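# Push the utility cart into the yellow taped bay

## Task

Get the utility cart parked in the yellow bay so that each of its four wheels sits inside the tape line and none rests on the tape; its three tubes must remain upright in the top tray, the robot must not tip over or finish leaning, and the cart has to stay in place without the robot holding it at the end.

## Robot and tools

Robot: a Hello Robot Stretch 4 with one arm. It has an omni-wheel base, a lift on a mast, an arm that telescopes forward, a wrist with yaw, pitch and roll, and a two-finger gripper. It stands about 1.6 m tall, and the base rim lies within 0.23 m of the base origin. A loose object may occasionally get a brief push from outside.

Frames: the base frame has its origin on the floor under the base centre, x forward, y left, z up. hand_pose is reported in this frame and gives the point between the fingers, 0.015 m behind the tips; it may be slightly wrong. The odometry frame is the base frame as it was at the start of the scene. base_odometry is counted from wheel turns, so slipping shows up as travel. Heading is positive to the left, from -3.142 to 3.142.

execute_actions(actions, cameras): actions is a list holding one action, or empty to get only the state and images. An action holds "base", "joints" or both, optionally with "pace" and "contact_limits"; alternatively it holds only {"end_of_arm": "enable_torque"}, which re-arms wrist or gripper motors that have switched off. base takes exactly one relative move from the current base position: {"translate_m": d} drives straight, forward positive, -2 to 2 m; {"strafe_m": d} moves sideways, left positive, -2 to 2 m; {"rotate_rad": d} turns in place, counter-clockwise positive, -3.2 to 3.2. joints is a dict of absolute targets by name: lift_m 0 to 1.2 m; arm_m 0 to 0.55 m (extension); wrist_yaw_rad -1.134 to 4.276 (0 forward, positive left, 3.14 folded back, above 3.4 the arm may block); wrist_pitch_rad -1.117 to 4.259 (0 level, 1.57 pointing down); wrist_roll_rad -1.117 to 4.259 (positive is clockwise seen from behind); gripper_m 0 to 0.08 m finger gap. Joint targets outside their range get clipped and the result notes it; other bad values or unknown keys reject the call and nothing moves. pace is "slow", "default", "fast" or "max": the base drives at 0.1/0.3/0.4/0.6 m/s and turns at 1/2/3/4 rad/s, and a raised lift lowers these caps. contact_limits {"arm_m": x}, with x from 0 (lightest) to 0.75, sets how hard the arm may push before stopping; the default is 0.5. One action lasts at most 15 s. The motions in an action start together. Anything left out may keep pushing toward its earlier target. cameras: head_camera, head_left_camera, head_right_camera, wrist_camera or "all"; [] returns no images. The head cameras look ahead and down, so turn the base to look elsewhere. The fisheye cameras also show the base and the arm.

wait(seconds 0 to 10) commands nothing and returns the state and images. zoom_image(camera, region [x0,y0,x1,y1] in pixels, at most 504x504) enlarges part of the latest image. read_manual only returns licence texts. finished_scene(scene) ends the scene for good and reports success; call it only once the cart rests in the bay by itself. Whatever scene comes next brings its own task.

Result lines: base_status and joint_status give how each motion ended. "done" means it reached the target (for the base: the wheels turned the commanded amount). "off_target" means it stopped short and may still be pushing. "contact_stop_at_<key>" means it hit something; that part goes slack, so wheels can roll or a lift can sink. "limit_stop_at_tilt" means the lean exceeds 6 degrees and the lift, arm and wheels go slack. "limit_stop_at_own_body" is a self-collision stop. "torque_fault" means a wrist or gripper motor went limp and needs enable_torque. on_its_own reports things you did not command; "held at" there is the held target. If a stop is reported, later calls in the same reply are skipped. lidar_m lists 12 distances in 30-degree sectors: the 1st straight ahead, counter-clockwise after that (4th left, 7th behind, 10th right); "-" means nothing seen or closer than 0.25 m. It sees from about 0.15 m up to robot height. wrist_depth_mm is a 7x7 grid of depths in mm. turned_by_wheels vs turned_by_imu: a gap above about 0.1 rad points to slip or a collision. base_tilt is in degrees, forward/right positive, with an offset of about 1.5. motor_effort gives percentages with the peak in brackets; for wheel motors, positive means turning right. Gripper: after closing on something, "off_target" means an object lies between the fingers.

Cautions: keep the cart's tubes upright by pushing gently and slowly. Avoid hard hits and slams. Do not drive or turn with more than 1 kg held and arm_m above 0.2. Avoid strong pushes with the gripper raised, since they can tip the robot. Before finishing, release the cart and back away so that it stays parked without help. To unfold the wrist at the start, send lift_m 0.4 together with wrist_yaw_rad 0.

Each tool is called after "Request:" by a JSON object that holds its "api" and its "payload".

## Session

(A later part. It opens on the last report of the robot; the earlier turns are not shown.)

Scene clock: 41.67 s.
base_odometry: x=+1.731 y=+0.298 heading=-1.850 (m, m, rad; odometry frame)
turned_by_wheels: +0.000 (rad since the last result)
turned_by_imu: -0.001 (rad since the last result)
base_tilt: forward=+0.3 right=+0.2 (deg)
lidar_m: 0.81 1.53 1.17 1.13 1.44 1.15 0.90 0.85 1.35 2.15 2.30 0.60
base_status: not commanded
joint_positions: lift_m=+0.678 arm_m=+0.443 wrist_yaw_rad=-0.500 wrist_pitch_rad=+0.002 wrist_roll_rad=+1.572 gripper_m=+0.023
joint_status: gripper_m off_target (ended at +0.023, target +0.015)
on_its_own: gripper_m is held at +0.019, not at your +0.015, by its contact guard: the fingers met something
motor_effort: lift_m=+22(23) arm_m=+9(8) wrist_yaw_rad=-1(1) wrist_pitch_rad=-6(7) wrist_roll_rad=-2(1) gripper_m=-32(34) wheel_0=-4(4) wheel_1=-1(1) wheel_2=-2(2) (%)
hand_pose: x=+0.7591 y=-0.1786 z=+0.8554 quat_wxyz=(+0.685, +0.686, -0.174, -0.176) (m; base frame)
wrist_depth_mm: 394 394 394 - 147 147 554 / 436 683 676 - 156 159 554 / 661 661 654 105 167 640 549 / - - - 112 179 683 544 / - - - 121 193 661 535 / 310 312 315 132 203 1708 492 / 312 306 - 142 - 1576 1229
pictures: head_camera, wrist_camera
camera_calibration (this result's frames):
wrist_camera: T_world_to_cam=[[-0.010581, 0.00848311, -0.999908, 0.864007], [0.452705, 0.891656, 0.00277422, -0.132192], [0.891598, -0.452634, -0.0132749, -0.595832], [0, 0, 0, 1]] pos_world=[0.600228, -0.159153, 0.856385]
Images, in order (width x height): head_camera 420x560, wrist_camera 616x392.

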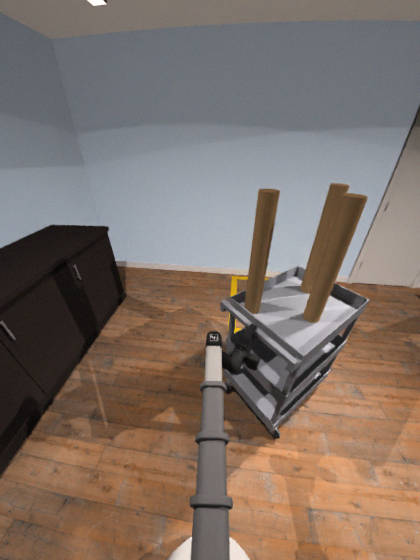

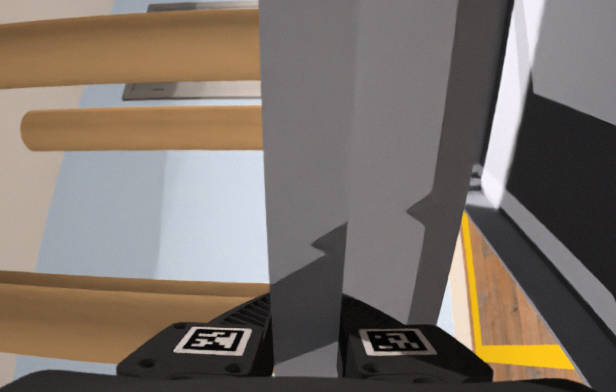

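Request:
{"api": "execute_actions", "payload": {"actions": [{"base": {"strafe_m": -0.09}, "joints": {"arm_m": 0.348}, "pace": "slow"}], "cameras": ["head_camera", "head_right_camera", "wrist_camera"]}}

Scene clock: 45.50 s.
base_odometry: x=+1.645 y=+0.322 heading=-1.849 (m, m, rad; odometry frame)
turned_by_wheels: +0.001 (rad since the last result)
turned_by_imu: +0.000 (rad since the last result)
base_tilt: forward=+0.3 right=+0.2 (deg)
lidar_m: 0.73 1.66 1.24 1.22 1.45 1.15 0.85 0.87 1.87 2.03 2.21 0.57
base_status: done
joint_positions: lift_m=+0.678 arm_m=+0.350 wrist_yaw_rad=-0.493 wrist_pitch_rad=+0.002 wrist_roll_rad=+1.571 gripper_m=+0.023
joint_status: all done
on_its_own: gripper_m is held at +0.019, not at your +0.015, by its contact guard: the fingers met something; wrist_yaw_rad is at rest, and its effort (-21) is outside its rest range (-13 to +13)
motor_effort: lift_m=+22(22) arm_m=-11(10) wrist_yaw_rad=-21(29) wrist_pitch_rad=-6(7) wrist_roll_rad=+0(2) gripper_m=-31(31) wheel_0=+5(21) wheel_1=-3(7) wheel_2=+5(5) (%)
hand_pose: x=+0.6669 y=-0.1776 z=+0.8554 quat_wxyz=(+0.685, +0.686, -0.172, -0.173) (m; base frame)
wrist_depth_mm: - - - 105 159 627 549 / 424 424 421 110 167 634 559 / 676 - - 115 175 683 549 / 1983 - - 121 184 683 549 / - - - 127 194 683 544 / 325 334 - 135 200 1756 504 / 296 298 - 141 - 1537 459
pictures: head_camera, head_right_camera, wrist_camera
camera_calibration (this result's frames):
wrist_camera: T_world_to_cam=[[-0.0112814, 0.00784049, -0.999906, 0.863312], [0.446283, 0.89489, 0.00198189, -0.0858427], [0.894821, -0.446219, -0.0135946, -0.513877], [0, 0, 0, 1]] pos_world=[0.507877, -0.159251, 0.856415]
Images, in order (width x height): head_camera 420x560, head_right_camera 420x672, wrist_camera 616x392.

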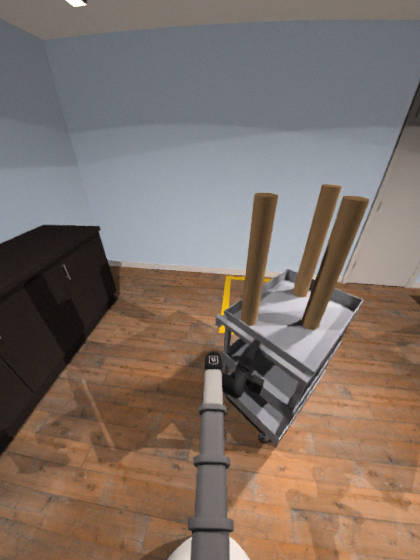

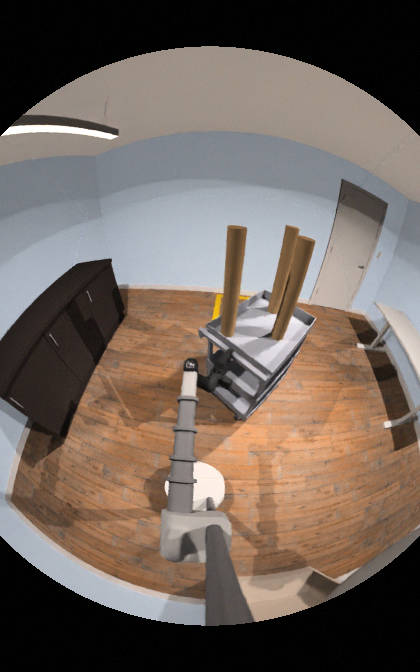

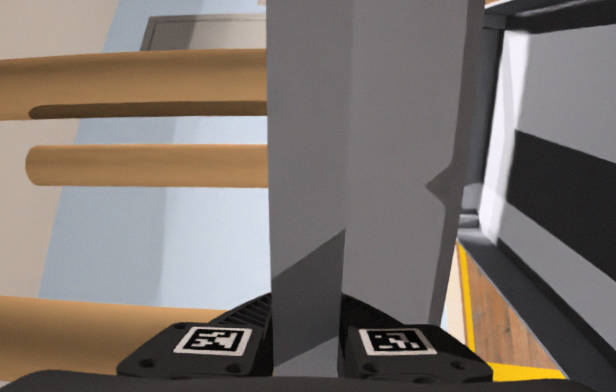

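Request:
{"api": "zoom_image", "payload": {"camera": "head_camera", "region": [180, 170, 420, 470]}}

Region (180, 170, 420, 470) of head_camera's 420x560 image, scaled by 1.680, with more detail than that image has; it fills the left 403 columns of this view, and the rest is white.

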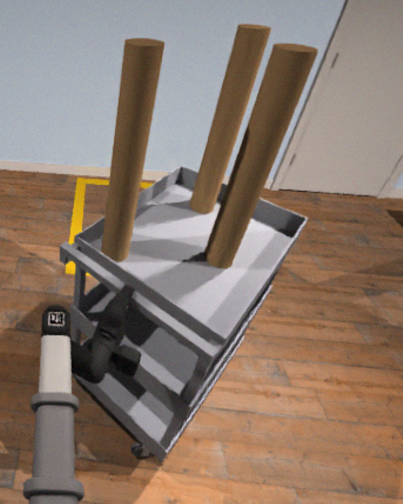

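Request:
{"api": "execute_actions", "payload": {"actions": [{"base": {"strafe_m": -0.2}, "joints": {"arm_m": 0.225}, "pace": "slow"}], "cameras": ["head_camera", "head_right_camera", "wrist_camera"]}}

Scene clock: 50.80 s.
base_odometry: x=+1.453 y=+0.377 heading=-1.848 (m, m, rad; odometry frame)
turned_by_wheels: +0.001 (rad since the last result)
turned_by_imu: +0.000 (rad since the last result)
base_tilt: forward=+0.2 right=+0.2 (deg)
lidar_m: 0.57 1.89 1.47 1.41 1.52 1.17 0.85 0.92 1.90 1.84 1.99 0.51
base_status: done
joint_positions: lift_m=+0.678 arm_m=+0.226 wrist_yaw_rad=-0.502 wrist_pitch_rad=+0.003 wrist_roll_rad=+1.571 gripper_m=+0.023
joint_status: all done
on_its_own: gripper_m is held at +0.019, not at your +0.015, by its contact guard: the fingers met something
motor_effort: lift_m=+22(22) arm_m=-6(12) wrist_yaw_rad=+4(25) wrist_pitch_rad=-7(8) wrist_roll_rad=+2(1) gripper_m=-32(30) wheel_0=+12(15) wheel_1=-1(6) wheel_2=+1(4) (%)
hand_pose: x=+0.5415 y=-0.1789 z=+0.8553 quat_wxyz=(+0.685, +0.685, -0.175, -0.176) (m; base frame)
wrist_depth_mm: - - - 137 196 1618 1205 / - - - 138 197 1537 525 / 480 480 480 138 198 732 549 / 1983 500 492 138 198 741 549 / 683 683 691 139 199 732 544 / - - - 139 200 723 549 / - - - 140 - 621 544
pictures: head_camera, head_right_camera, wrist_camera
camera_calibration (this result's frames):
wrist_camera: T_world_to_cam=[[-0.0113567, 0.00802186, -0.999903, 0.861943], [0.454267, 0.890863, 0.0019876, -0.0337433], [0.890793, -0.454201, -0.0137613, -0.401308], [0, 0, 0, 1]] pos_world=[0.3826, -0.159128, 0.856404]
Images, in order (width x height): head_camera 420x560, head_right_camera 420x672, wrist_camera 616x392.

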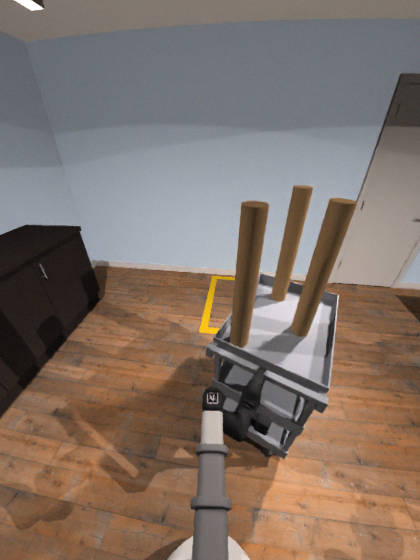

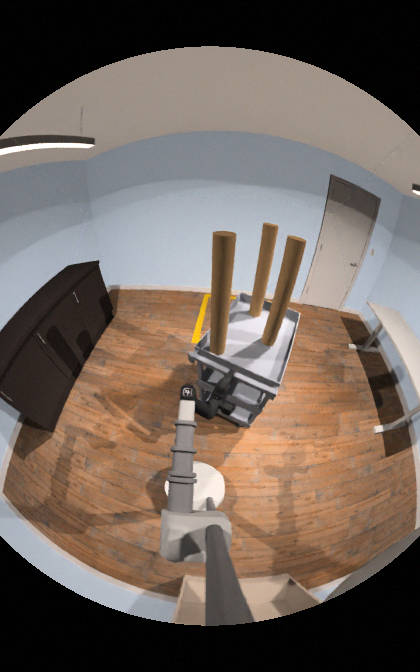

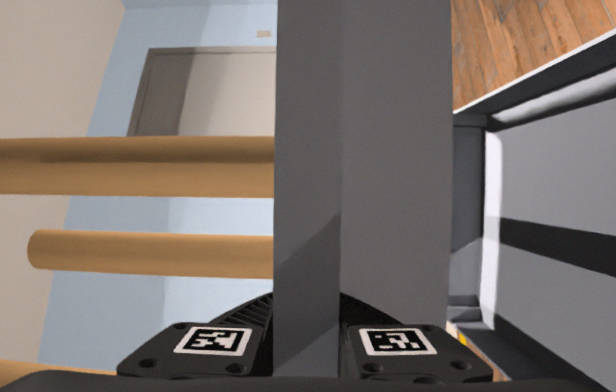

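Request:
{"api": "zoom_image", "payload": {"camera": "head_camera", "region": [170, 170, 410, 480]}}

Request:
{"api": "zoom_image", "payload": {"camera": "head_right_camera", "region": [150, 200, 350, 450]}}

Region (170, 170, 410, 480) of head_camera's 420x560 image, scaled by 1.626, with more detail than that image has; it fills the left 390 columns of this view, and the rest is white.

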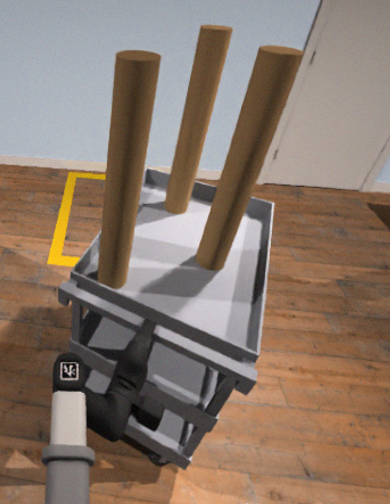

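Region (150, 200, 350, 450) of head_right_camera's 420x672 image, scaled by 2.016, with more detail than that image has; it fills the left 403 columns of this view, and the rest is white.

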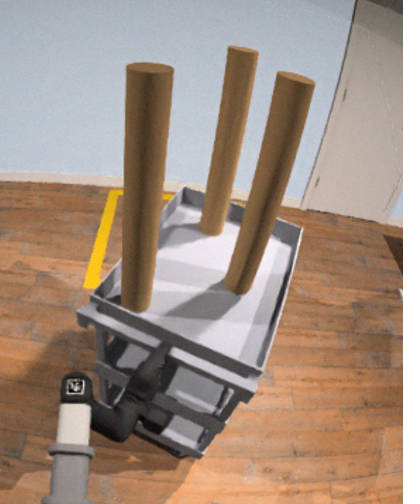

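Request:
{"api": "execute_actions", "payload": {"actions": [{"base": {"strafe_m": -0.27}, "joints": {"arm_m": 0.146}, "pace": "slow"}], "cameras": ["head_camera", "head_right_camera", "wrist_camera"]}}

Scene clock: 58.47 s.
base_odometry: x=+1.193 y=+0.451 heading=-1.848 (m, m, rad; odometry frame)
turned_by_wheels: +0.001 (rad since the last result)
turned_by_imu: +0.000 (rad since the last result)
base_tilt: forward=+0.3 right=+0.2 (deg)
lidar_m: 0.45 2.25 1.71 1.69 1.54 0.89 0.84 0.92 1.91 1.55 1.64 0.48
base_status: done
joint_positions: lift_m=+0.678 arm_m=+0.147 wrist_yaw_rad=-0.505 wrist_pitch_rad=+0.003 wrist_roll_rad=+1.571 gripper_m=+0.023
joint_status: all done
on_its_own: gripper_m is held at +0.019, not at your +0.015, by its contact guard: the fingers met something
motor_effort: lift_m=+22(22) arm_m=-5(12) wrist_yaw_rad=+13(30) wrist_pitch_rad=-8(11) wrist_roll_rad=+1(1) gripper_m=-30(32) wheel_0=+8(17) wheel_1=-2(9) wheel_2=+0(6) (%)
hand_pose: x=+0.4617 y=-0.1793 z=+0.8552 quat_wxyz=(+0.684, +0.685, -0.175, -0.178) (m; base frame)
wrist_depth_mm: - - - 183 253 265 - / - - - 174 242 1661 1205 / - - - 165 230 1808 500 / - - - 158 219 732 549 / 480 477 477 151 210 788 544 / - - - 143 201 723 549 / 634 634 - 137 - 683 539
pictures: head_camera, head_right_camera, wrist_camera
camera_calibration (this result's frames):
wrist_camera: T_world_to_cam=[[-0.0117696, 0.00820232, -0.999897, 0.861163], [0.456962, 0.889484, 0.00191779, 0.00142403], [0.889409, -0.456892, -0.014217, -0.329955], [0, 0, 0, 1]] pos_world=[0.30295, -0.159084, 0.85638]
Images, in order (width x height): head_camera 420x560, head_right_camera 420x672, wrist_camera 616x392.

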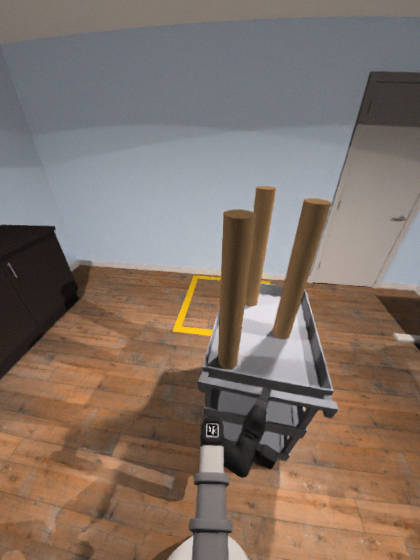

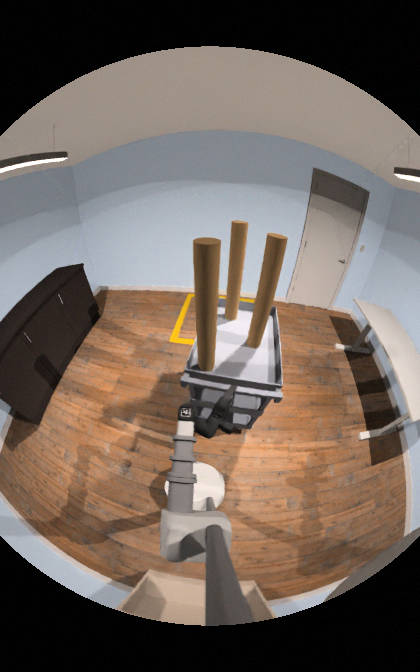

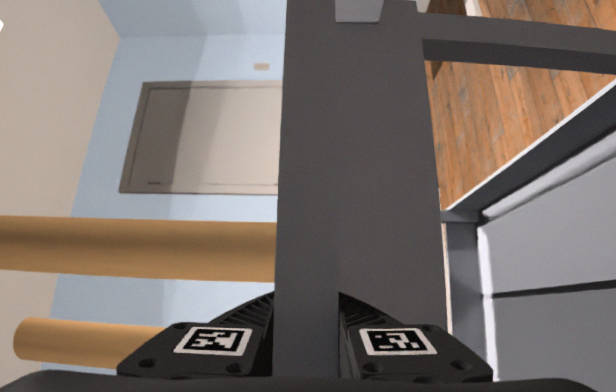

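Request:
{"api": "zoom_image", "payload": {"camera": "head_camera", "region": [150, 175, 390, 485]}}

Region (150, 175, 390, 485) of head_camera's 420x560 image, scaled by 1.626, with more detail than that image has; it fills the left 390 columns of this view, and the rest is white.

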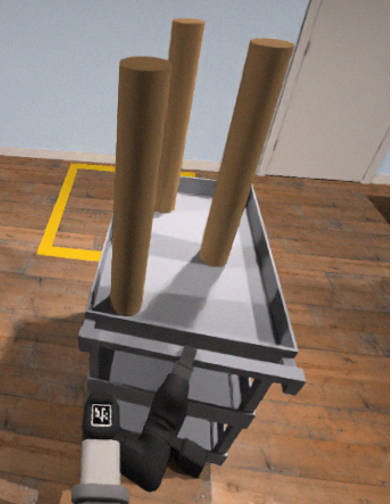

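Request:
{"api": "execute_actions", "payload": {"actions": [{"base": {"rotate_rad": 0.07}, "joints": {"gripper_m": 0.045}, "pace": "slow"}], "cameras": ["head_camera", "wrist_camera"]}}

Scene clock: 62.57 s.
base_odometry: x=+1.193 y=+0.451 heading=-1.779 (m, m, rad; odometry frame)
turned_by_wheels: +0.069 (rad since the last result)
turned_by_imu: +0.067 (rad since the last result)
base_tilt: forward=+0.2 right=+0.2 (deg)
lidar_m: 0.45 2.08 1.69 1.70 1.45 0.87 0.86 0.99 2.13 1.58 0.52 0.46
base_status: done
joint_positions: lift_m=+0.678 arm_m=+0.147 wrist_yaw_rad=-0.500 wrist_pitch_rad=+0.003 wrist_roll_rad=+1.571 gripper_m=+0.045
joint_status: all done
motor_effort: lift_m=+22(22) arm_m=-5(5) wrist_yaw_rad=+1(37) wrist_pitch_rad=-8(10) wrist_roll_rad=+3(2) gripper_m=+4(29) wheel_0=-4(13) wheel_1=-3(7) wheel_2=-4(13) (%)
hand_pose: x=+0.4625 y=-0.1787 z=+0.8552 quat_wxyz=(+0.685, +0.685, -0.174, -0.176) (m; base frame)
wrist_depth_mm: - - - 160 227 1756 1229 / - - - 154 219 1756 1205 / - - - 149 211 1661 530 / 477 477 473 144 205 732 549 / - - - 140 199 732 544 / 654 647 154 135 159 715 549 / - - 135 131 124 - 544
pictures: head_camera, wrist_camera
camera_calibration (this result's frames):
wrist_camera: T_world_to_cam=[[-0.0117319, 0.00807052, -0.999899, 0.861149], [0.453148, 0.891433, 0.00187825, 0.00267345], [0.891358, -0.45308, -0.0141153, -0.330655], [0, 0, 0, 1]] pos_world=[0.303623, -0.159146, 0.856389]
Images, in order (width x height): head_camera 420x560, wrist_camera 616x392.

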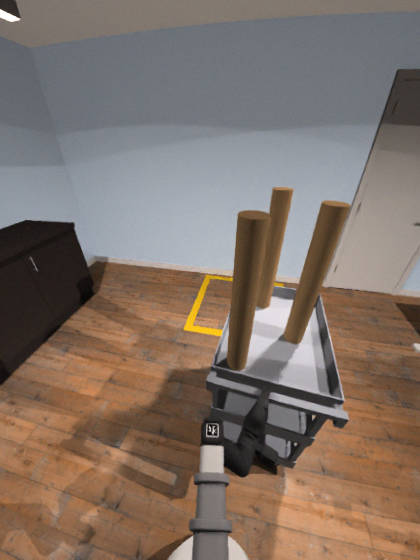

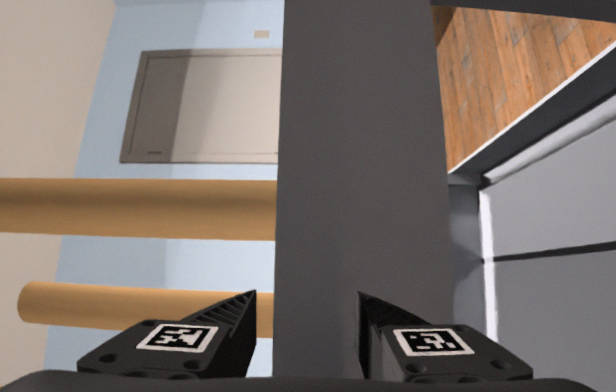

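Request:
{"api": "zoom_image", "payload": {"camera": "head_camera", "region": [160, 175, 400, 485]}}

Region (160, 175, 400, 485) of head_camera's 420x560 image, scaled by 1.626, with more detail than that image has; it fills the left 390 columns of this view, and the rest is white.

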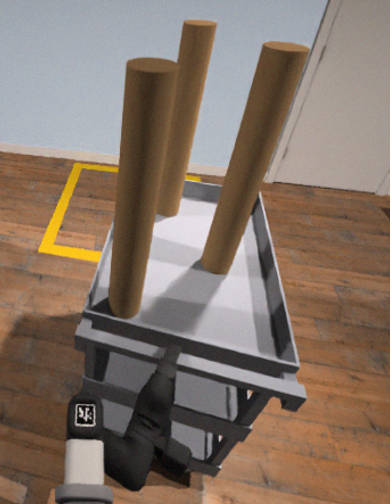

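Request:
{"api": "execute_actions", "payload": {"actions": [{"base": {"strafe_m": -0.117}, "joints": {"arm_m": 0.113}}], "cameras": ["head_camera", "wrist_camera"]}}

Scene clock: 64.97 s.
base_odometry: x=+1.079 y=+0.475 heading=-1.779 (m, m, rad; odometry frame)
turned_by_wheels: +0.000 (rad since the last result)
turned_by_imu: -0.001 (rad since the last result)
base_tilt: forward=+0.2 right=+0.2 (deg)
lidar_m: 0.42 0.52 1.82 1.79 1.48 0.87 0.89 1.02 2.16 1.46 1.60 0.43
base_status: done
joint_positions: lift_m=+0.678 arm_m=+0.115 wrist_yaw_rad=-0.500 wrist_pitch_rad=+0.003 wrist_roll_rad=+1.571 gripper_m=+0.045
joint_status: all done
motor_effort: lift_m=+23(22) arm_m=-9(8) wrist_yaw_rad=+0(1) wrist_pitch_rad=-7(8) wrist_roll_rad=+2(1) gripper_m=+3(6) wheel_0=+3(11) wheel_1=-2(12) wheel_2=+0(2) (%)
hand_pose: x=+0.4302 y=-0.1787 z=+0.8553 quat_wxyz=(+0.685, +0.685, -0.174, -0.176) (m; base frame)
wrist_depth_mm: - - - 160 160 1756 1205 / - - - 155 174 1708 1229 / - - - 150 211 222 223 / - - - 145 206 1537 554 / - - - 141 199 723 544 / 452 449 154 136 159 715 549 / 647 - 135 132 124 - 549
pictures: head_camera, wrist_camera
camera_calibration (this result's frames):
wrist_camera: T_world_to_cam=[[-0.0116618, 0.00806304, -0.999899, 0.860752], [0.453019, 0.891499, 0.00190536, 0.017358], [0.891425, -0.452951, -0.0140492, -0.301872], [0, 0, 0, 1]] pos_world=[0.271271, -0.159148, 0.856392]
Images, in order (width x height): head_camera 420x560, wrist_camera 616x392.

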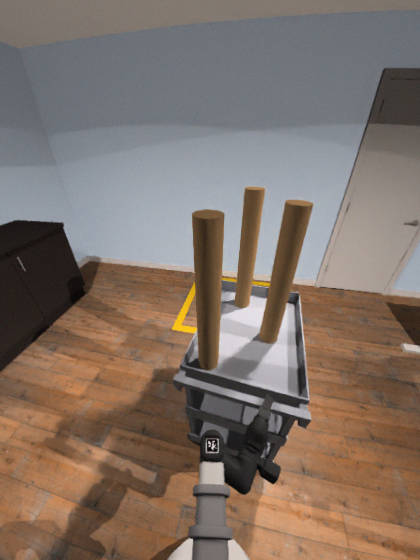

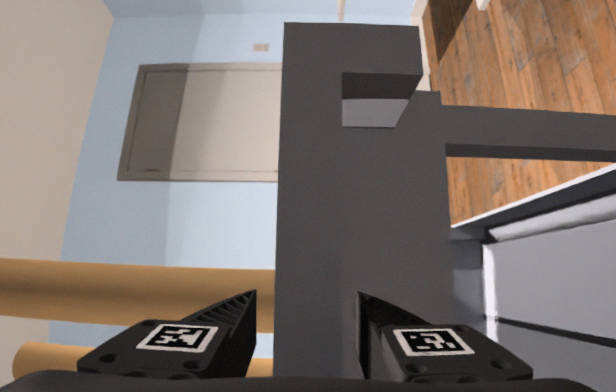

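Request:
{"api": "execute_actions", "payload": {"actions": [{"joints": {"gripper_m": 0.012}}], "cameras": ["head_camera", "wrist_camera"]}}

Scene clock: 66.07 s.
base_odometry: x=+1.079 y=+0.475 heading=-1.779 (m, m, rad; odometry frame)
turned_by_wheels: +0.000 (rad since the last result)
turned_by_imu: +0.000 (rad since the last result)
base_tilt: forward=+0.4 right=+0.2 (deg)
lidar_m: 0.41 0.51 1.83 1.81 1.46 0.85 0.87 1.00 2.18 1.47 1.59 0.44
base_status: not commanded
joint_positions: lift_m=+0.678 arm_m=+0.115 wrist_yaw_rad=-0.500 wrist_pitch_rad=+0.004 wrist_roll_rad=+1.572 gripper_m=+0.023
joint_status: gripper_m off_target (ended at +0.023, target +0.012)
on_its_own: gripper_m is held at +0.019, not at your +0.012, by its contact guard: the fingers met something
motor_effort: lift_m=+22(22) arm_m=-9(9) wrist_yaw_rad=-1(2) wrist_pitch_rad=-11(11) wrist_roll_rad=-4(4) gripper_m=-34(37) wheel_0=+2(3) wheel_1=-2(2) wheel_2=+0(0) (%)
hand_pose: x=+0.4302 y=-0.1786 z=+0.8550 quat_wxyz=(+0.684, +0.686, -0.174, -0.176) (m; base frame)
wrist_depth_mm: - - - 160 160 1756 1205 / - - - 155 174 1661 1229 / - - - 150 211 223 223 / - - - 145 206 1661 539 / - - - 140 200 723 544 / 452 452 445 135 193 723 549 / 640 - - 131 - 683 544
pictures: head_camera, wrist_camera
camera_calibration (this result's frames):
wrist_camera: T_world_to_cam=[[-0.012107, 0.00957379, -0.999881, 0.860961], [0.45272, 0.891647, 0.00305573, 0.0164591], [0.89157, -0.452629, -0.0151294, -0.300987], [0, 0, 0, 1]] pos_world=[0.271323, -0.159154, 0.856254]
Images, in order (width x height): head_camera 420x560, wrist_camera 616x392.

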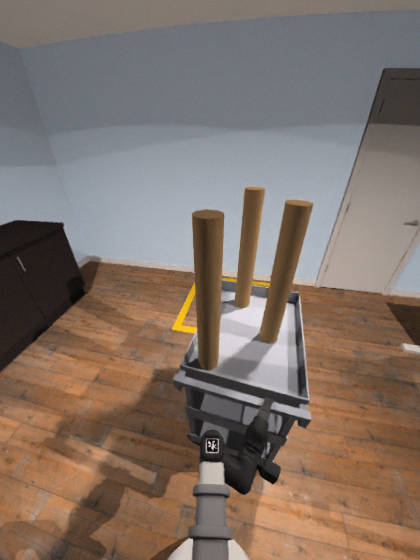

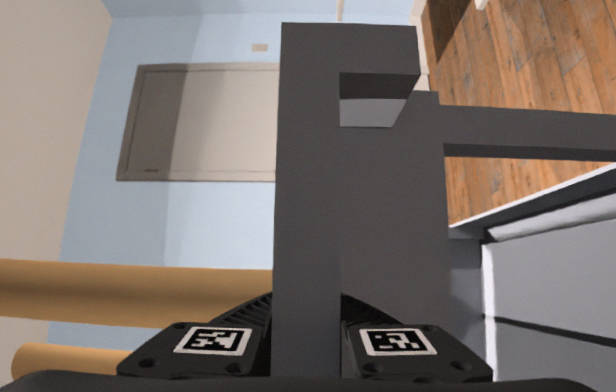

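Request:
{"api": "execute_actions", "payload": {"actions": [{"base": {"translate_m": 0.4}, "pace": "slow"}], "cameras": ["head_camera", "head_right_camera", "wrist_camera"]}}

Scene clock: 71.43 s.
base_odometry: x=+0.996 y=+0.084 heading=-1.778 (m, m, rad; odometry frame)
turned_by_wheels: +0.000 (rad since the last result)
turned_by_imu: -0.006 (rad since the last result)
base_tilt: forward=+0.3 right=+0.1 (deg)
lidar_m: 0.46 2.22 1.74 1.74 1.98 1.30 1.26 1.78 1.55 1.50 1.69 0.39
base_status: done
joint_positions: lift_m=+0.678 arm_m=+0.114 wrist_yaw_rad=-0.506 wrist_pitch_rad=+0.004 wrist_roll_rad=+1.571 gripper_m=+0.023
joint_status: not commanded
on_its_own: gripper_m is held at +0.019, not at your +0.012, by its contact guard: the fingers met something; wrist_yaw_rad is at rest, and its effort (+17) is outside its rest range (-13 to +13)
motor_effort: lift_m=+22(22) arm_m=-4(9) wrist_yaw_rad=+17(43) wrist_pitch_rad=-10(11) wrist_roll_rad=+0(3) gripper_m=-33(36) wheel_0=+4(11) wheel_1=+3(7) wheel_2=-6(16) (%)
hand_pose: x=+0.4283 y=-0.1795 z=+0.8551 quat_wxyz=(+0.684, +0.685, -0.176, -0.178) (m; base frame)
wrist_depth_mm: - - - 102 108 159 - / - - - 106 163 166 530 / 462 462 459 111 171 640 544 / 477 469 466 116 178 691 549 / 1863 1863 1863 121 186 683 544 / 1808 1808 1808 126 191 683 544 / 1708 1756 - 132 - 597 544
pictures: head_camera, head_right_camera, wrist_camera
camera_calibration (this result's frames):
wrist_camera: T_world_to_cam=[[-0.0121871, 0.00867531, -0.999888, 0.8609], [0.458097, 0.8889, 0.00212882, 0.016105], [0.888819, -0.45802, -0.0148073, -0.299727], [0, 0, 0, 1]] pos_world=[0.269517, -0.159065, 0.856331]
Images, in order (width x height): head_camera 420x560, head_right_camera 420x672, wrist_camera 616x392.

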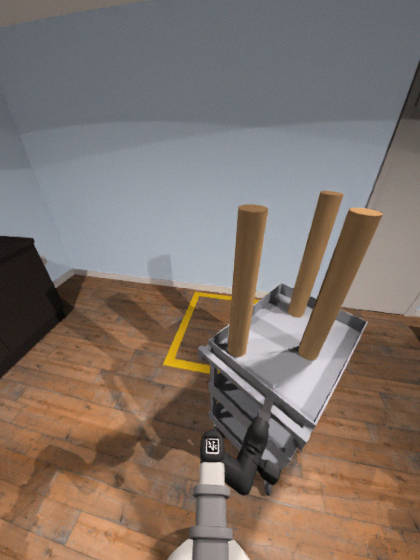

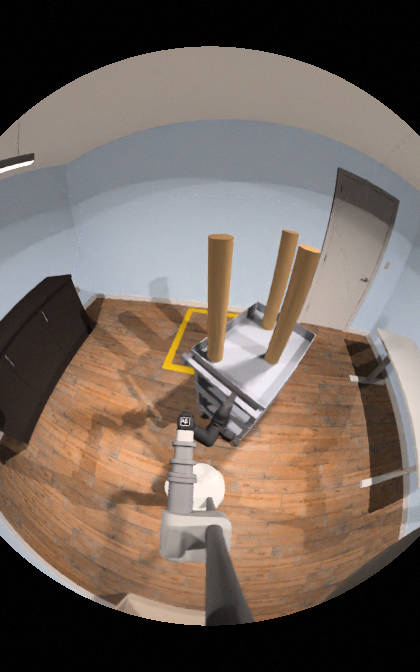

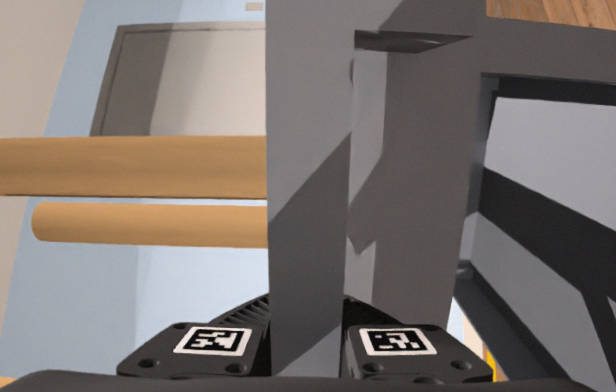

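Request:
{"api": "zoom_image", "payload": {"camera": "head_camera", "region": [150, 180, 420, 510]}}

Region (150, 180, 420, 510) of head_camera's 420x560 image, scaled by 1.527, with more detail than that image has; it fills the left 412 columns of this view, and the rest is white.

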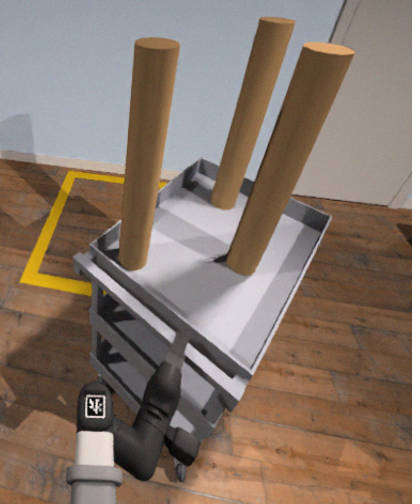

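Request:
{"api": "execute_actions", "payload": {"actions": [{"joints": {"gripper_m": 0.065}}], "cameras": []}}

Request:
{"api": "execute_actions", "payload": {"actions": [{"base": {"rotate_rad": -0.21}, "joints": {"wrist_yaw_rad": -1.12}}], "cameras": ["head_camera", "wrist_camera"]}}

Scene clock: 81.00 s.
base_odometry: x=+0.996 y=+0.084 heading=-1.778 (m, m, rad; odometry frame)
turned_by_wheels: +0.000 (rad since the last result)
turned_by_imu: -0.002 (rad since the last result)
base_tilt: forward=+0.3 right=+0.2 (deg)
lidar_m: 0.47 2.21 1.75 1.73 1.98 1.30 1.28 1.76 1.53 1.49 1.67 0.38
base_status: not commanded
joint_positions: lift_m=+0.678 arm_m=+0.114 wrist_yaw_rad=-0.500 wrist_pitch_rad=+0.003 wrist_roll_rad=+1.571 gripper_m=+0.065
joint_status: all done
motor_effort: lift_m=+23(22) arm_m=-4(4) wrist_yaw_rad=+1(17) wrist_pitch_rad=-8(11) wrist_roll_rad=+0(0) gripper_m=+5(31) wheel_0=+5(5) wheel_1=+3(3) wheel_2=-4(6) (%)
hand_pose: x=+0.4293 y=-0.1787 z=+0.8552 quat_wxyz=(+0.685, +0.685, -0.174, -0.176) (m; base frame)
wrist_depth_mm: - - - 102 130 158 - / - - - 106 163 166 530 / 455 452 452 111 170 640 549 / 683 691 691 116 178 683 549 / 1863 1863 1863 121 186 683 544 / 1808 1808 163 128 192 668 549 / - - 931 134 152 - -
pictures: none
No camera images: the call's "cameras" was empty. Leave "cameras" out to get every camera's image.

Scene clock: 82.00 s.
base_odometry: x=+0.996 y=+0.084 heading=-1.987 (m, m, rad; odometry frame)
turned_by_wheels: -0.209 (rad since the last result)
turned_by_imu: -0.205 (rad since the last result)
base_tilt: forward=+0.3 right=+0.2 (deg)
lidar_m: 0.37 2.20 1.86 1.72 1.84 1.68 1.26 1.36 2.24 1.48 0.44 0.37
base_status: done
joint_positions: lift_m=+0.678 arm_m=+0.114 wrist_yaw_rad=-1.120 wrist_pitch_rad=+0.003 wrist_roll_rad=+1.571 gripper_m=+0.065
joint_status: all done
motor_effort: lift_m=+22(22) arm_m=-4(4) wrist_yaw_rad=-1(97) wrist_pitch_rad=-7(9) wrist_roll_rad=+0(12) gripper_m=+3(5) wheel_0=+4(18) wheel_1=+2(12) wheel_2=+3(28) (%)
hand_pose: x=+0.2986 y=-0.2295 z=+0.8554 quat_wxyz=(+0.598, +0.600, -0.375, -0.376) (m; base frame)
wrist_depth_mm: - - - - - 1808 1229 / - - - - - 1808 1229 / - - - - - 1863 1255 / - - - - - 1808 1255 / - - - 263 306 1537 1182 / - - 163 212 256 301 1182 / - - - 187 152 - -
pictures: head_camera, wrist_camera
camera_calibration (this result's frames):
wrist_camera: T_world_to_cam=[[-0.00417259, 0.0132583, -0.999903, 0.85869], [0.88645, 0.462818, 0.00243765, -0.105998], [0.462806, -0.886354, -0.013684, -0.179406], [0, 0, 0, 1]] pos_world=[0.180575, -0.121344, 0.85641]
Images, in order (width x height): head_camera 420x560, wrist_camera 616x392.

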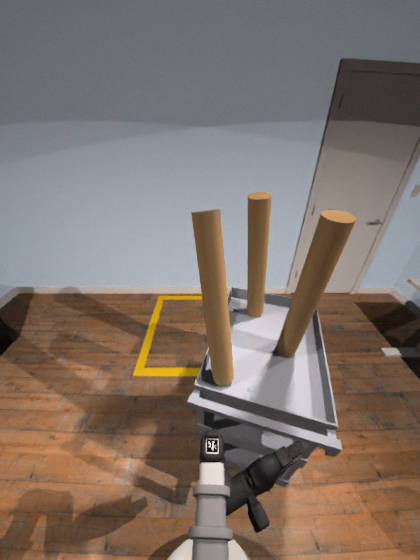

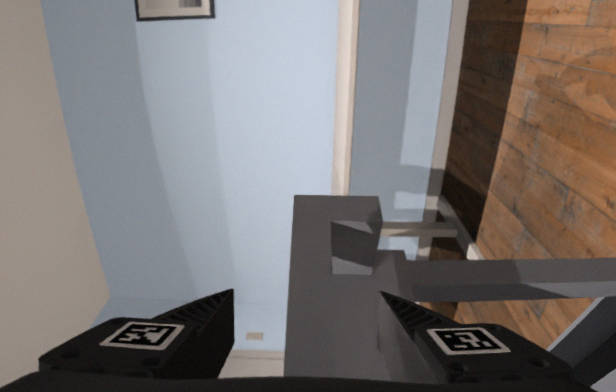

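Request:
{"api": "execute_actions", "payload": {"actions": []}}

Scene clock: 82.60 s.
base_odometry: x=+0.996 y=+0.084 heading=-1.987 (m, m, rad; odometry frame)
turned_by_wheels: +0.000 (rad since the last result)
turned_by_imu: +0.000 (rad since the last result)
base_tilt: forward=+0.4 right=+0.2 (deg)
lidar_m: 0.34 0.50 1.85 1.72 1.83 1.69 1.29 1.35 2.26 1.50 0.43 0.36
base_status: done
joint_positions: lift_m=+0.678 arm_m=+0.114 wrist_yaw_rad=-1.120 wrist_pitch_rad=+0.003 wrist_roll_rad=+1.571 gripper_m=+0.065
joint_status: all done
motor_effort: lift_m=+22(22) arm_m=-4(4) wrist_yaw_rad=-1(97) wrist_pitch_rad=-7(9) wrist_roll_rad=+1(12) gripper_m=+3(5) wheel_0=+4(18) wheel_1=+2(12) wheel_2=+3(28) (%)
hand_pose: x=+0.2986 y=-0.2295 z=+0.8554 quat_wxyz=(+0.598, +0.600, -0.375, -0.376) (m; base frame)
wrist_depth_mm: - - - - - 1808 1229 / - - - - - 1808 1229 / - - - - - 1808 1229 / - - - - - 1863 1229 / - - - 265 306 1576 1182 / - - 163 212 255 303 1182 / - - - 186 152 - -
pictures: head_camera, head_left_camera, head_right_camera, wrist_camera
camera_calibration (this result's frames):
wrist_camera: T_world_to_cam=[[-0.00417244, 0.0132585, -0.999903, 0.85869], [0.886457, 0.462805, 0.00243765, -0.105999], [0.462793, -0.886361, -0.0136841, -0.179402], [0, 0, 0, 1]] pos_world=[0.180573, -0.121343, 0.85641]
Images, in order (width x height): head_camera 420x560, head_left_camera 420x672, head_right_camera 420x672, wrist_camera 616x392.

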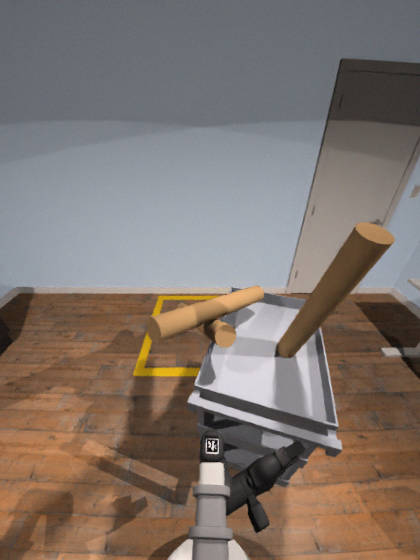

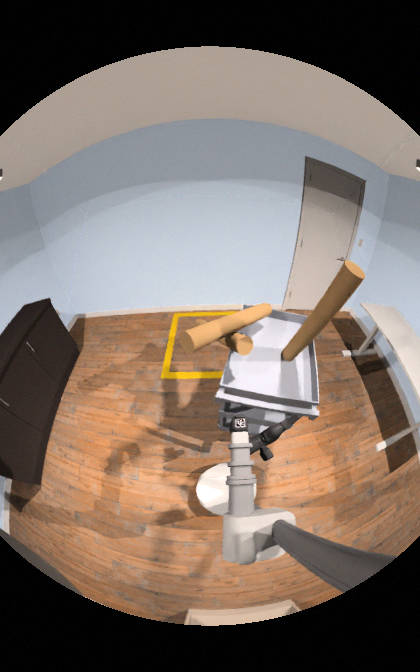

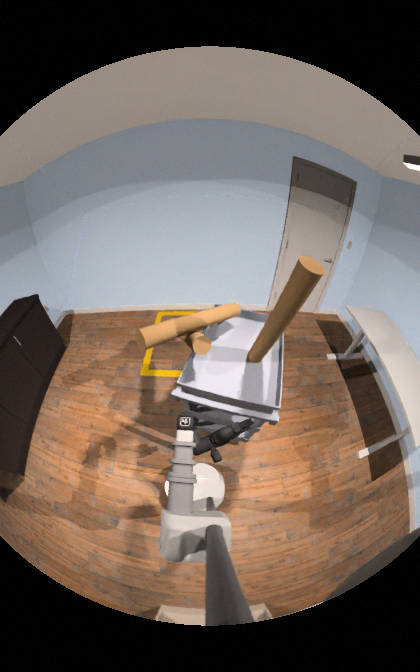

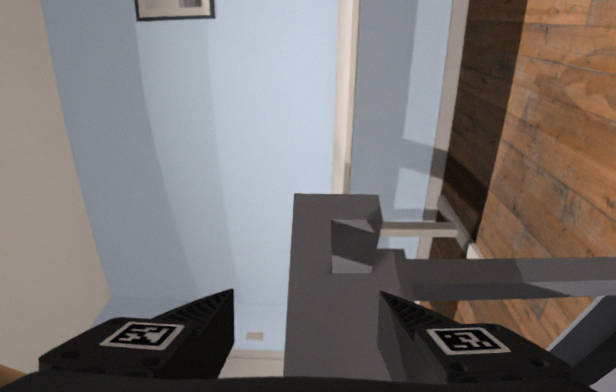

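Request:
{"api": "zoom_image", "payload": {"camera": "head_camera", "region": [120, 210, 420, 480]}}

Request:
{"api": "zoom_image", "payload": {"camera": "head_right_camera", "region": [120, 250, 340, 470]}}

Region (120, 210, 420, 480) of head_camera's 420x560 image, scaled by 1.680, with more detail than that image has; it fills the top 454 rows of this view, and the rest is white.

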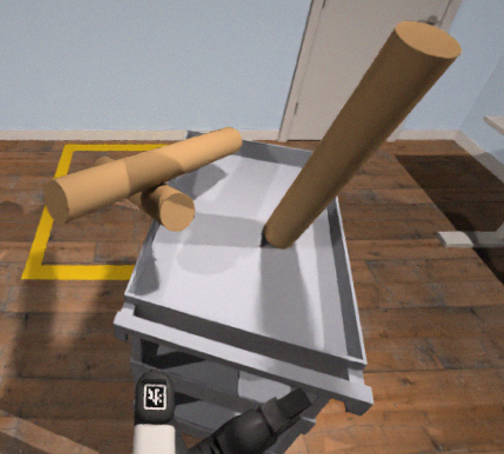

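Region (120, 250, 340, 470) of head_right_camera's 420x672 image, scaled by 2.291, with more detail than that image has.

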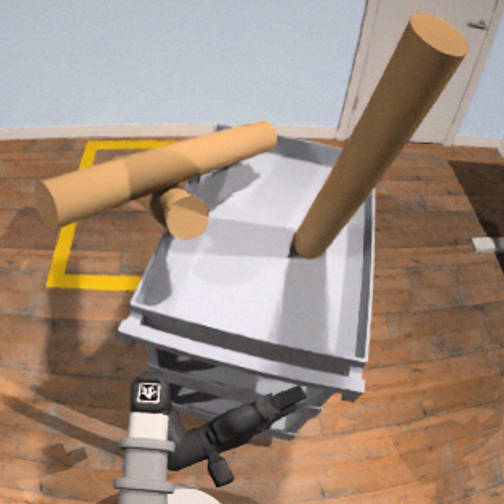

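Request:
{"api": "execute_actions", "payload": {"actions": [], "cameras": ["head_camera", "head_right_camera"]}}

Scene clock: 83.00 s.
base_odometry: x=+0.996 y=+0.084 heading=-1.987 (m, m, rad; odometry frame)
turned_by_wheels: +0.000 (rad since the last result)
turned_by_imu: +0.000 (rad since the last result)
base_tilt: forward=+0.3 right=+0.2 (deg)
lidar_m: 0.37 0.78 1.84 1.74 1.82 1.68 1.27 1.34 2.21 1.50 0.43 0.36
base_status: done
joint_positions: lift_m=+0.678 arm_m=+0.114 wrist_yaw_rad=-1.120 wrist_pitch_rad=+0.003 wrist_roll_rad=+1.571 gripper_m=+0.065
joint_status: all done
motor_effort: lift_m=+22(22) arm_m=-4(4) wrist_yaw_rad=-1(97) wrist_pitch_rad=-7(9) wrist_roll_rad=+0(12) gripper_m=+3(5) wheel_0=+5(18) wheel_1=+2(12) wheel_2=+3(28) (%)
hand_pose: x=+0.2986 y=-0.2295 z=+0.8554 quat_wxyz=(+0.598, +0.600, -0.375, -0.376) (m; base frame)
wrist_depth_mm: 303 - - - - 1756 1229 / 287 - - - - 1808 1229 / 286 - - - - 1863 1255 / 298 309 - - - 1808 1255 / - 309 - 265 306 1537 1160 / - 312 163 212 255 303 1182 / - - 245 187 152 - -
pictures: head_camera, head_right_camera
Images, in order (width x height): head_camera 420x560, head_right_camera 420x672.

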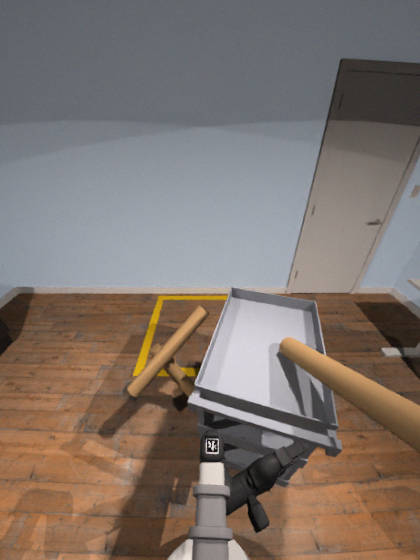

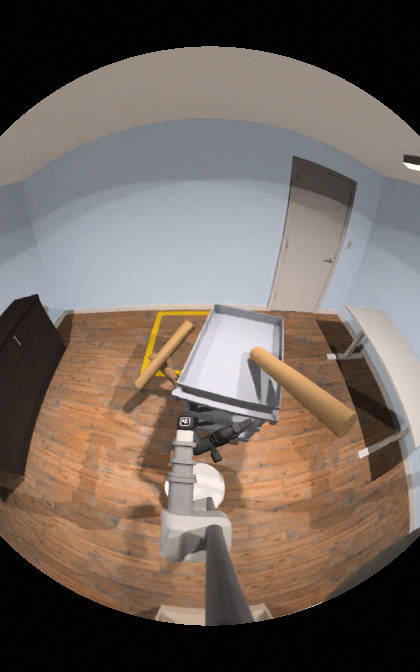

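Request:
{"api": "wait", "payload": {"seconds": 2}}

Scene clock: 85.13 s.
base_odometry: x=+0.996 y=+0.084 heading=-1.987 (m, m, rad; odometry frame)
turned_by_wheels: +0.000 (rad since the last result)
turned_by_imu: -0.001 (rad since the last result)
base_tilt: forward=+0.3 right=+0.2 (deg)
lidar_m: 0.36 2.17 1.85 1.73 1.83 1.67 1.28 1.35 2.24 1.47 0.44 0.37
base_status: done
joint_positions: lift_m=+0.678 arm_m=+0.114 wrist_yaw_rad=-1.120 wrist_pitch_rad=+0.003 wrist_roll_rad=+1.571 gripper_m=+0.065
joint_status: all done
motor_effort: lift_m=+22(22) arm_m=-4(4) wrist_yaw_rad=-1(97) wrist_pitch_rad=-7(9) wrist_roll_rad=+1(12) gripper_m=+2(5) wheel_0=+5(18) wheel_1=+2(12) wheel_2=+3(28) (%)
hand_pose: x=+0.2986 y=-0.2295 z=+0.8554 quat_wxyz=(+0.598, +0.600, -0.375, -0.376) (m; base frame)
wrist_depth_mm: - - - - - 1808 1205 / - - - - - 1808 1229 / - - - - - 1808 1255 / - - - - - 1808 1229 / - - - 266 306 1537 1182 / - - 163 212 255 306 1138 / - - - 186 152 - -
wait: 2.00 s; at rest by 0.13 s
pictures: head_camera, head_left_camera, head_right_camera, wrist_camera
camera_calibration (this result's frames):
wrist_camera: T_world_to_cam=[[-0.00417234, 0.0132586, -0.999903, 0.85869], [0.886456, 0.462806, 0.00243777, -0.106], [0.462793, -0.886361, -0.0136841, -0.179402], [0, 0, 0, 1]] pos_world=[0.180573, -0.121343, 0.85641]
Images, in order (width x height): head_camera 420x560, head_left_camera 420x672, head_right_camera 420x672, wrist_camera 616x392.

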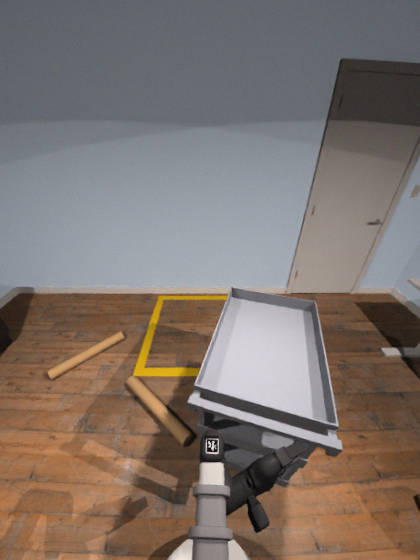

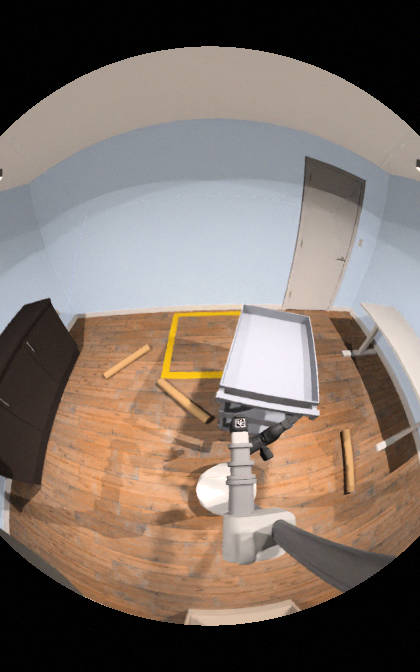

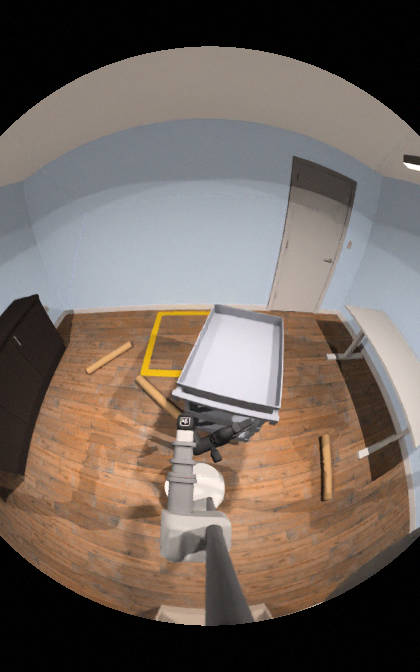

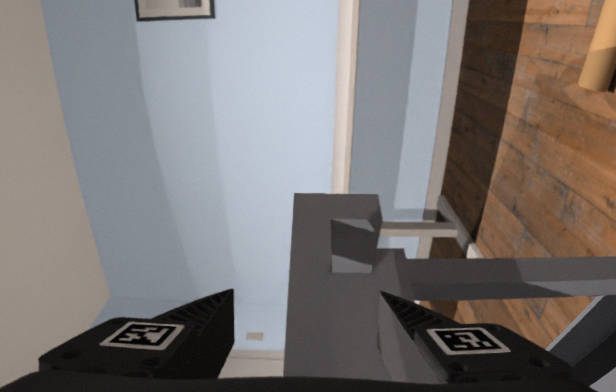

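Request:
{"api": "zoom_image", "payload": {"camera": "head_camera", "region": [120, 270, 360, 480]}}

Request:
{"api": "zoom_image", "payload": {"camera": "head_camera", "region": [20, 280, 240, 460]}}

Region (120, 270, 360, 480) of head_camera's 420x560 image, scaled by 2.100, with more detail than that image has; it fills the top 441 rows of this view, and the rest is white.

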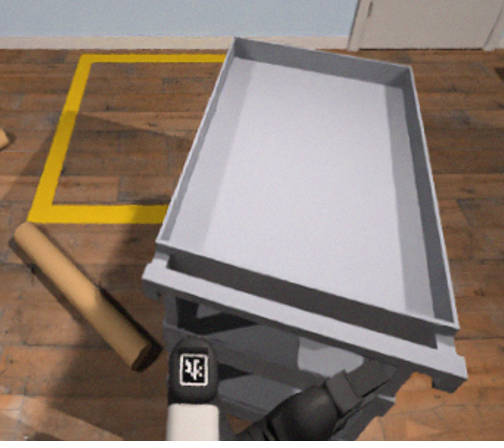

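Region (20, 280, 240, 460) of head_camera's 420x560 image, scaled by 2.291, with more detail than that image has; it fills the top 412 rows of this view, and the rest is white.

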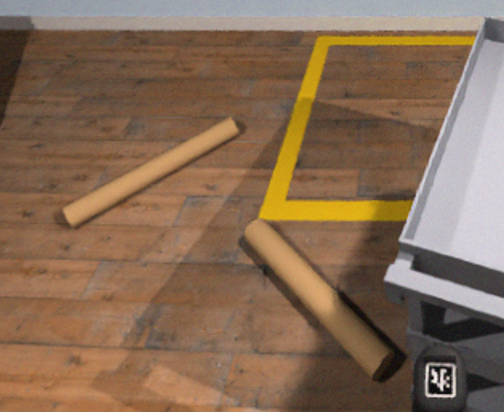

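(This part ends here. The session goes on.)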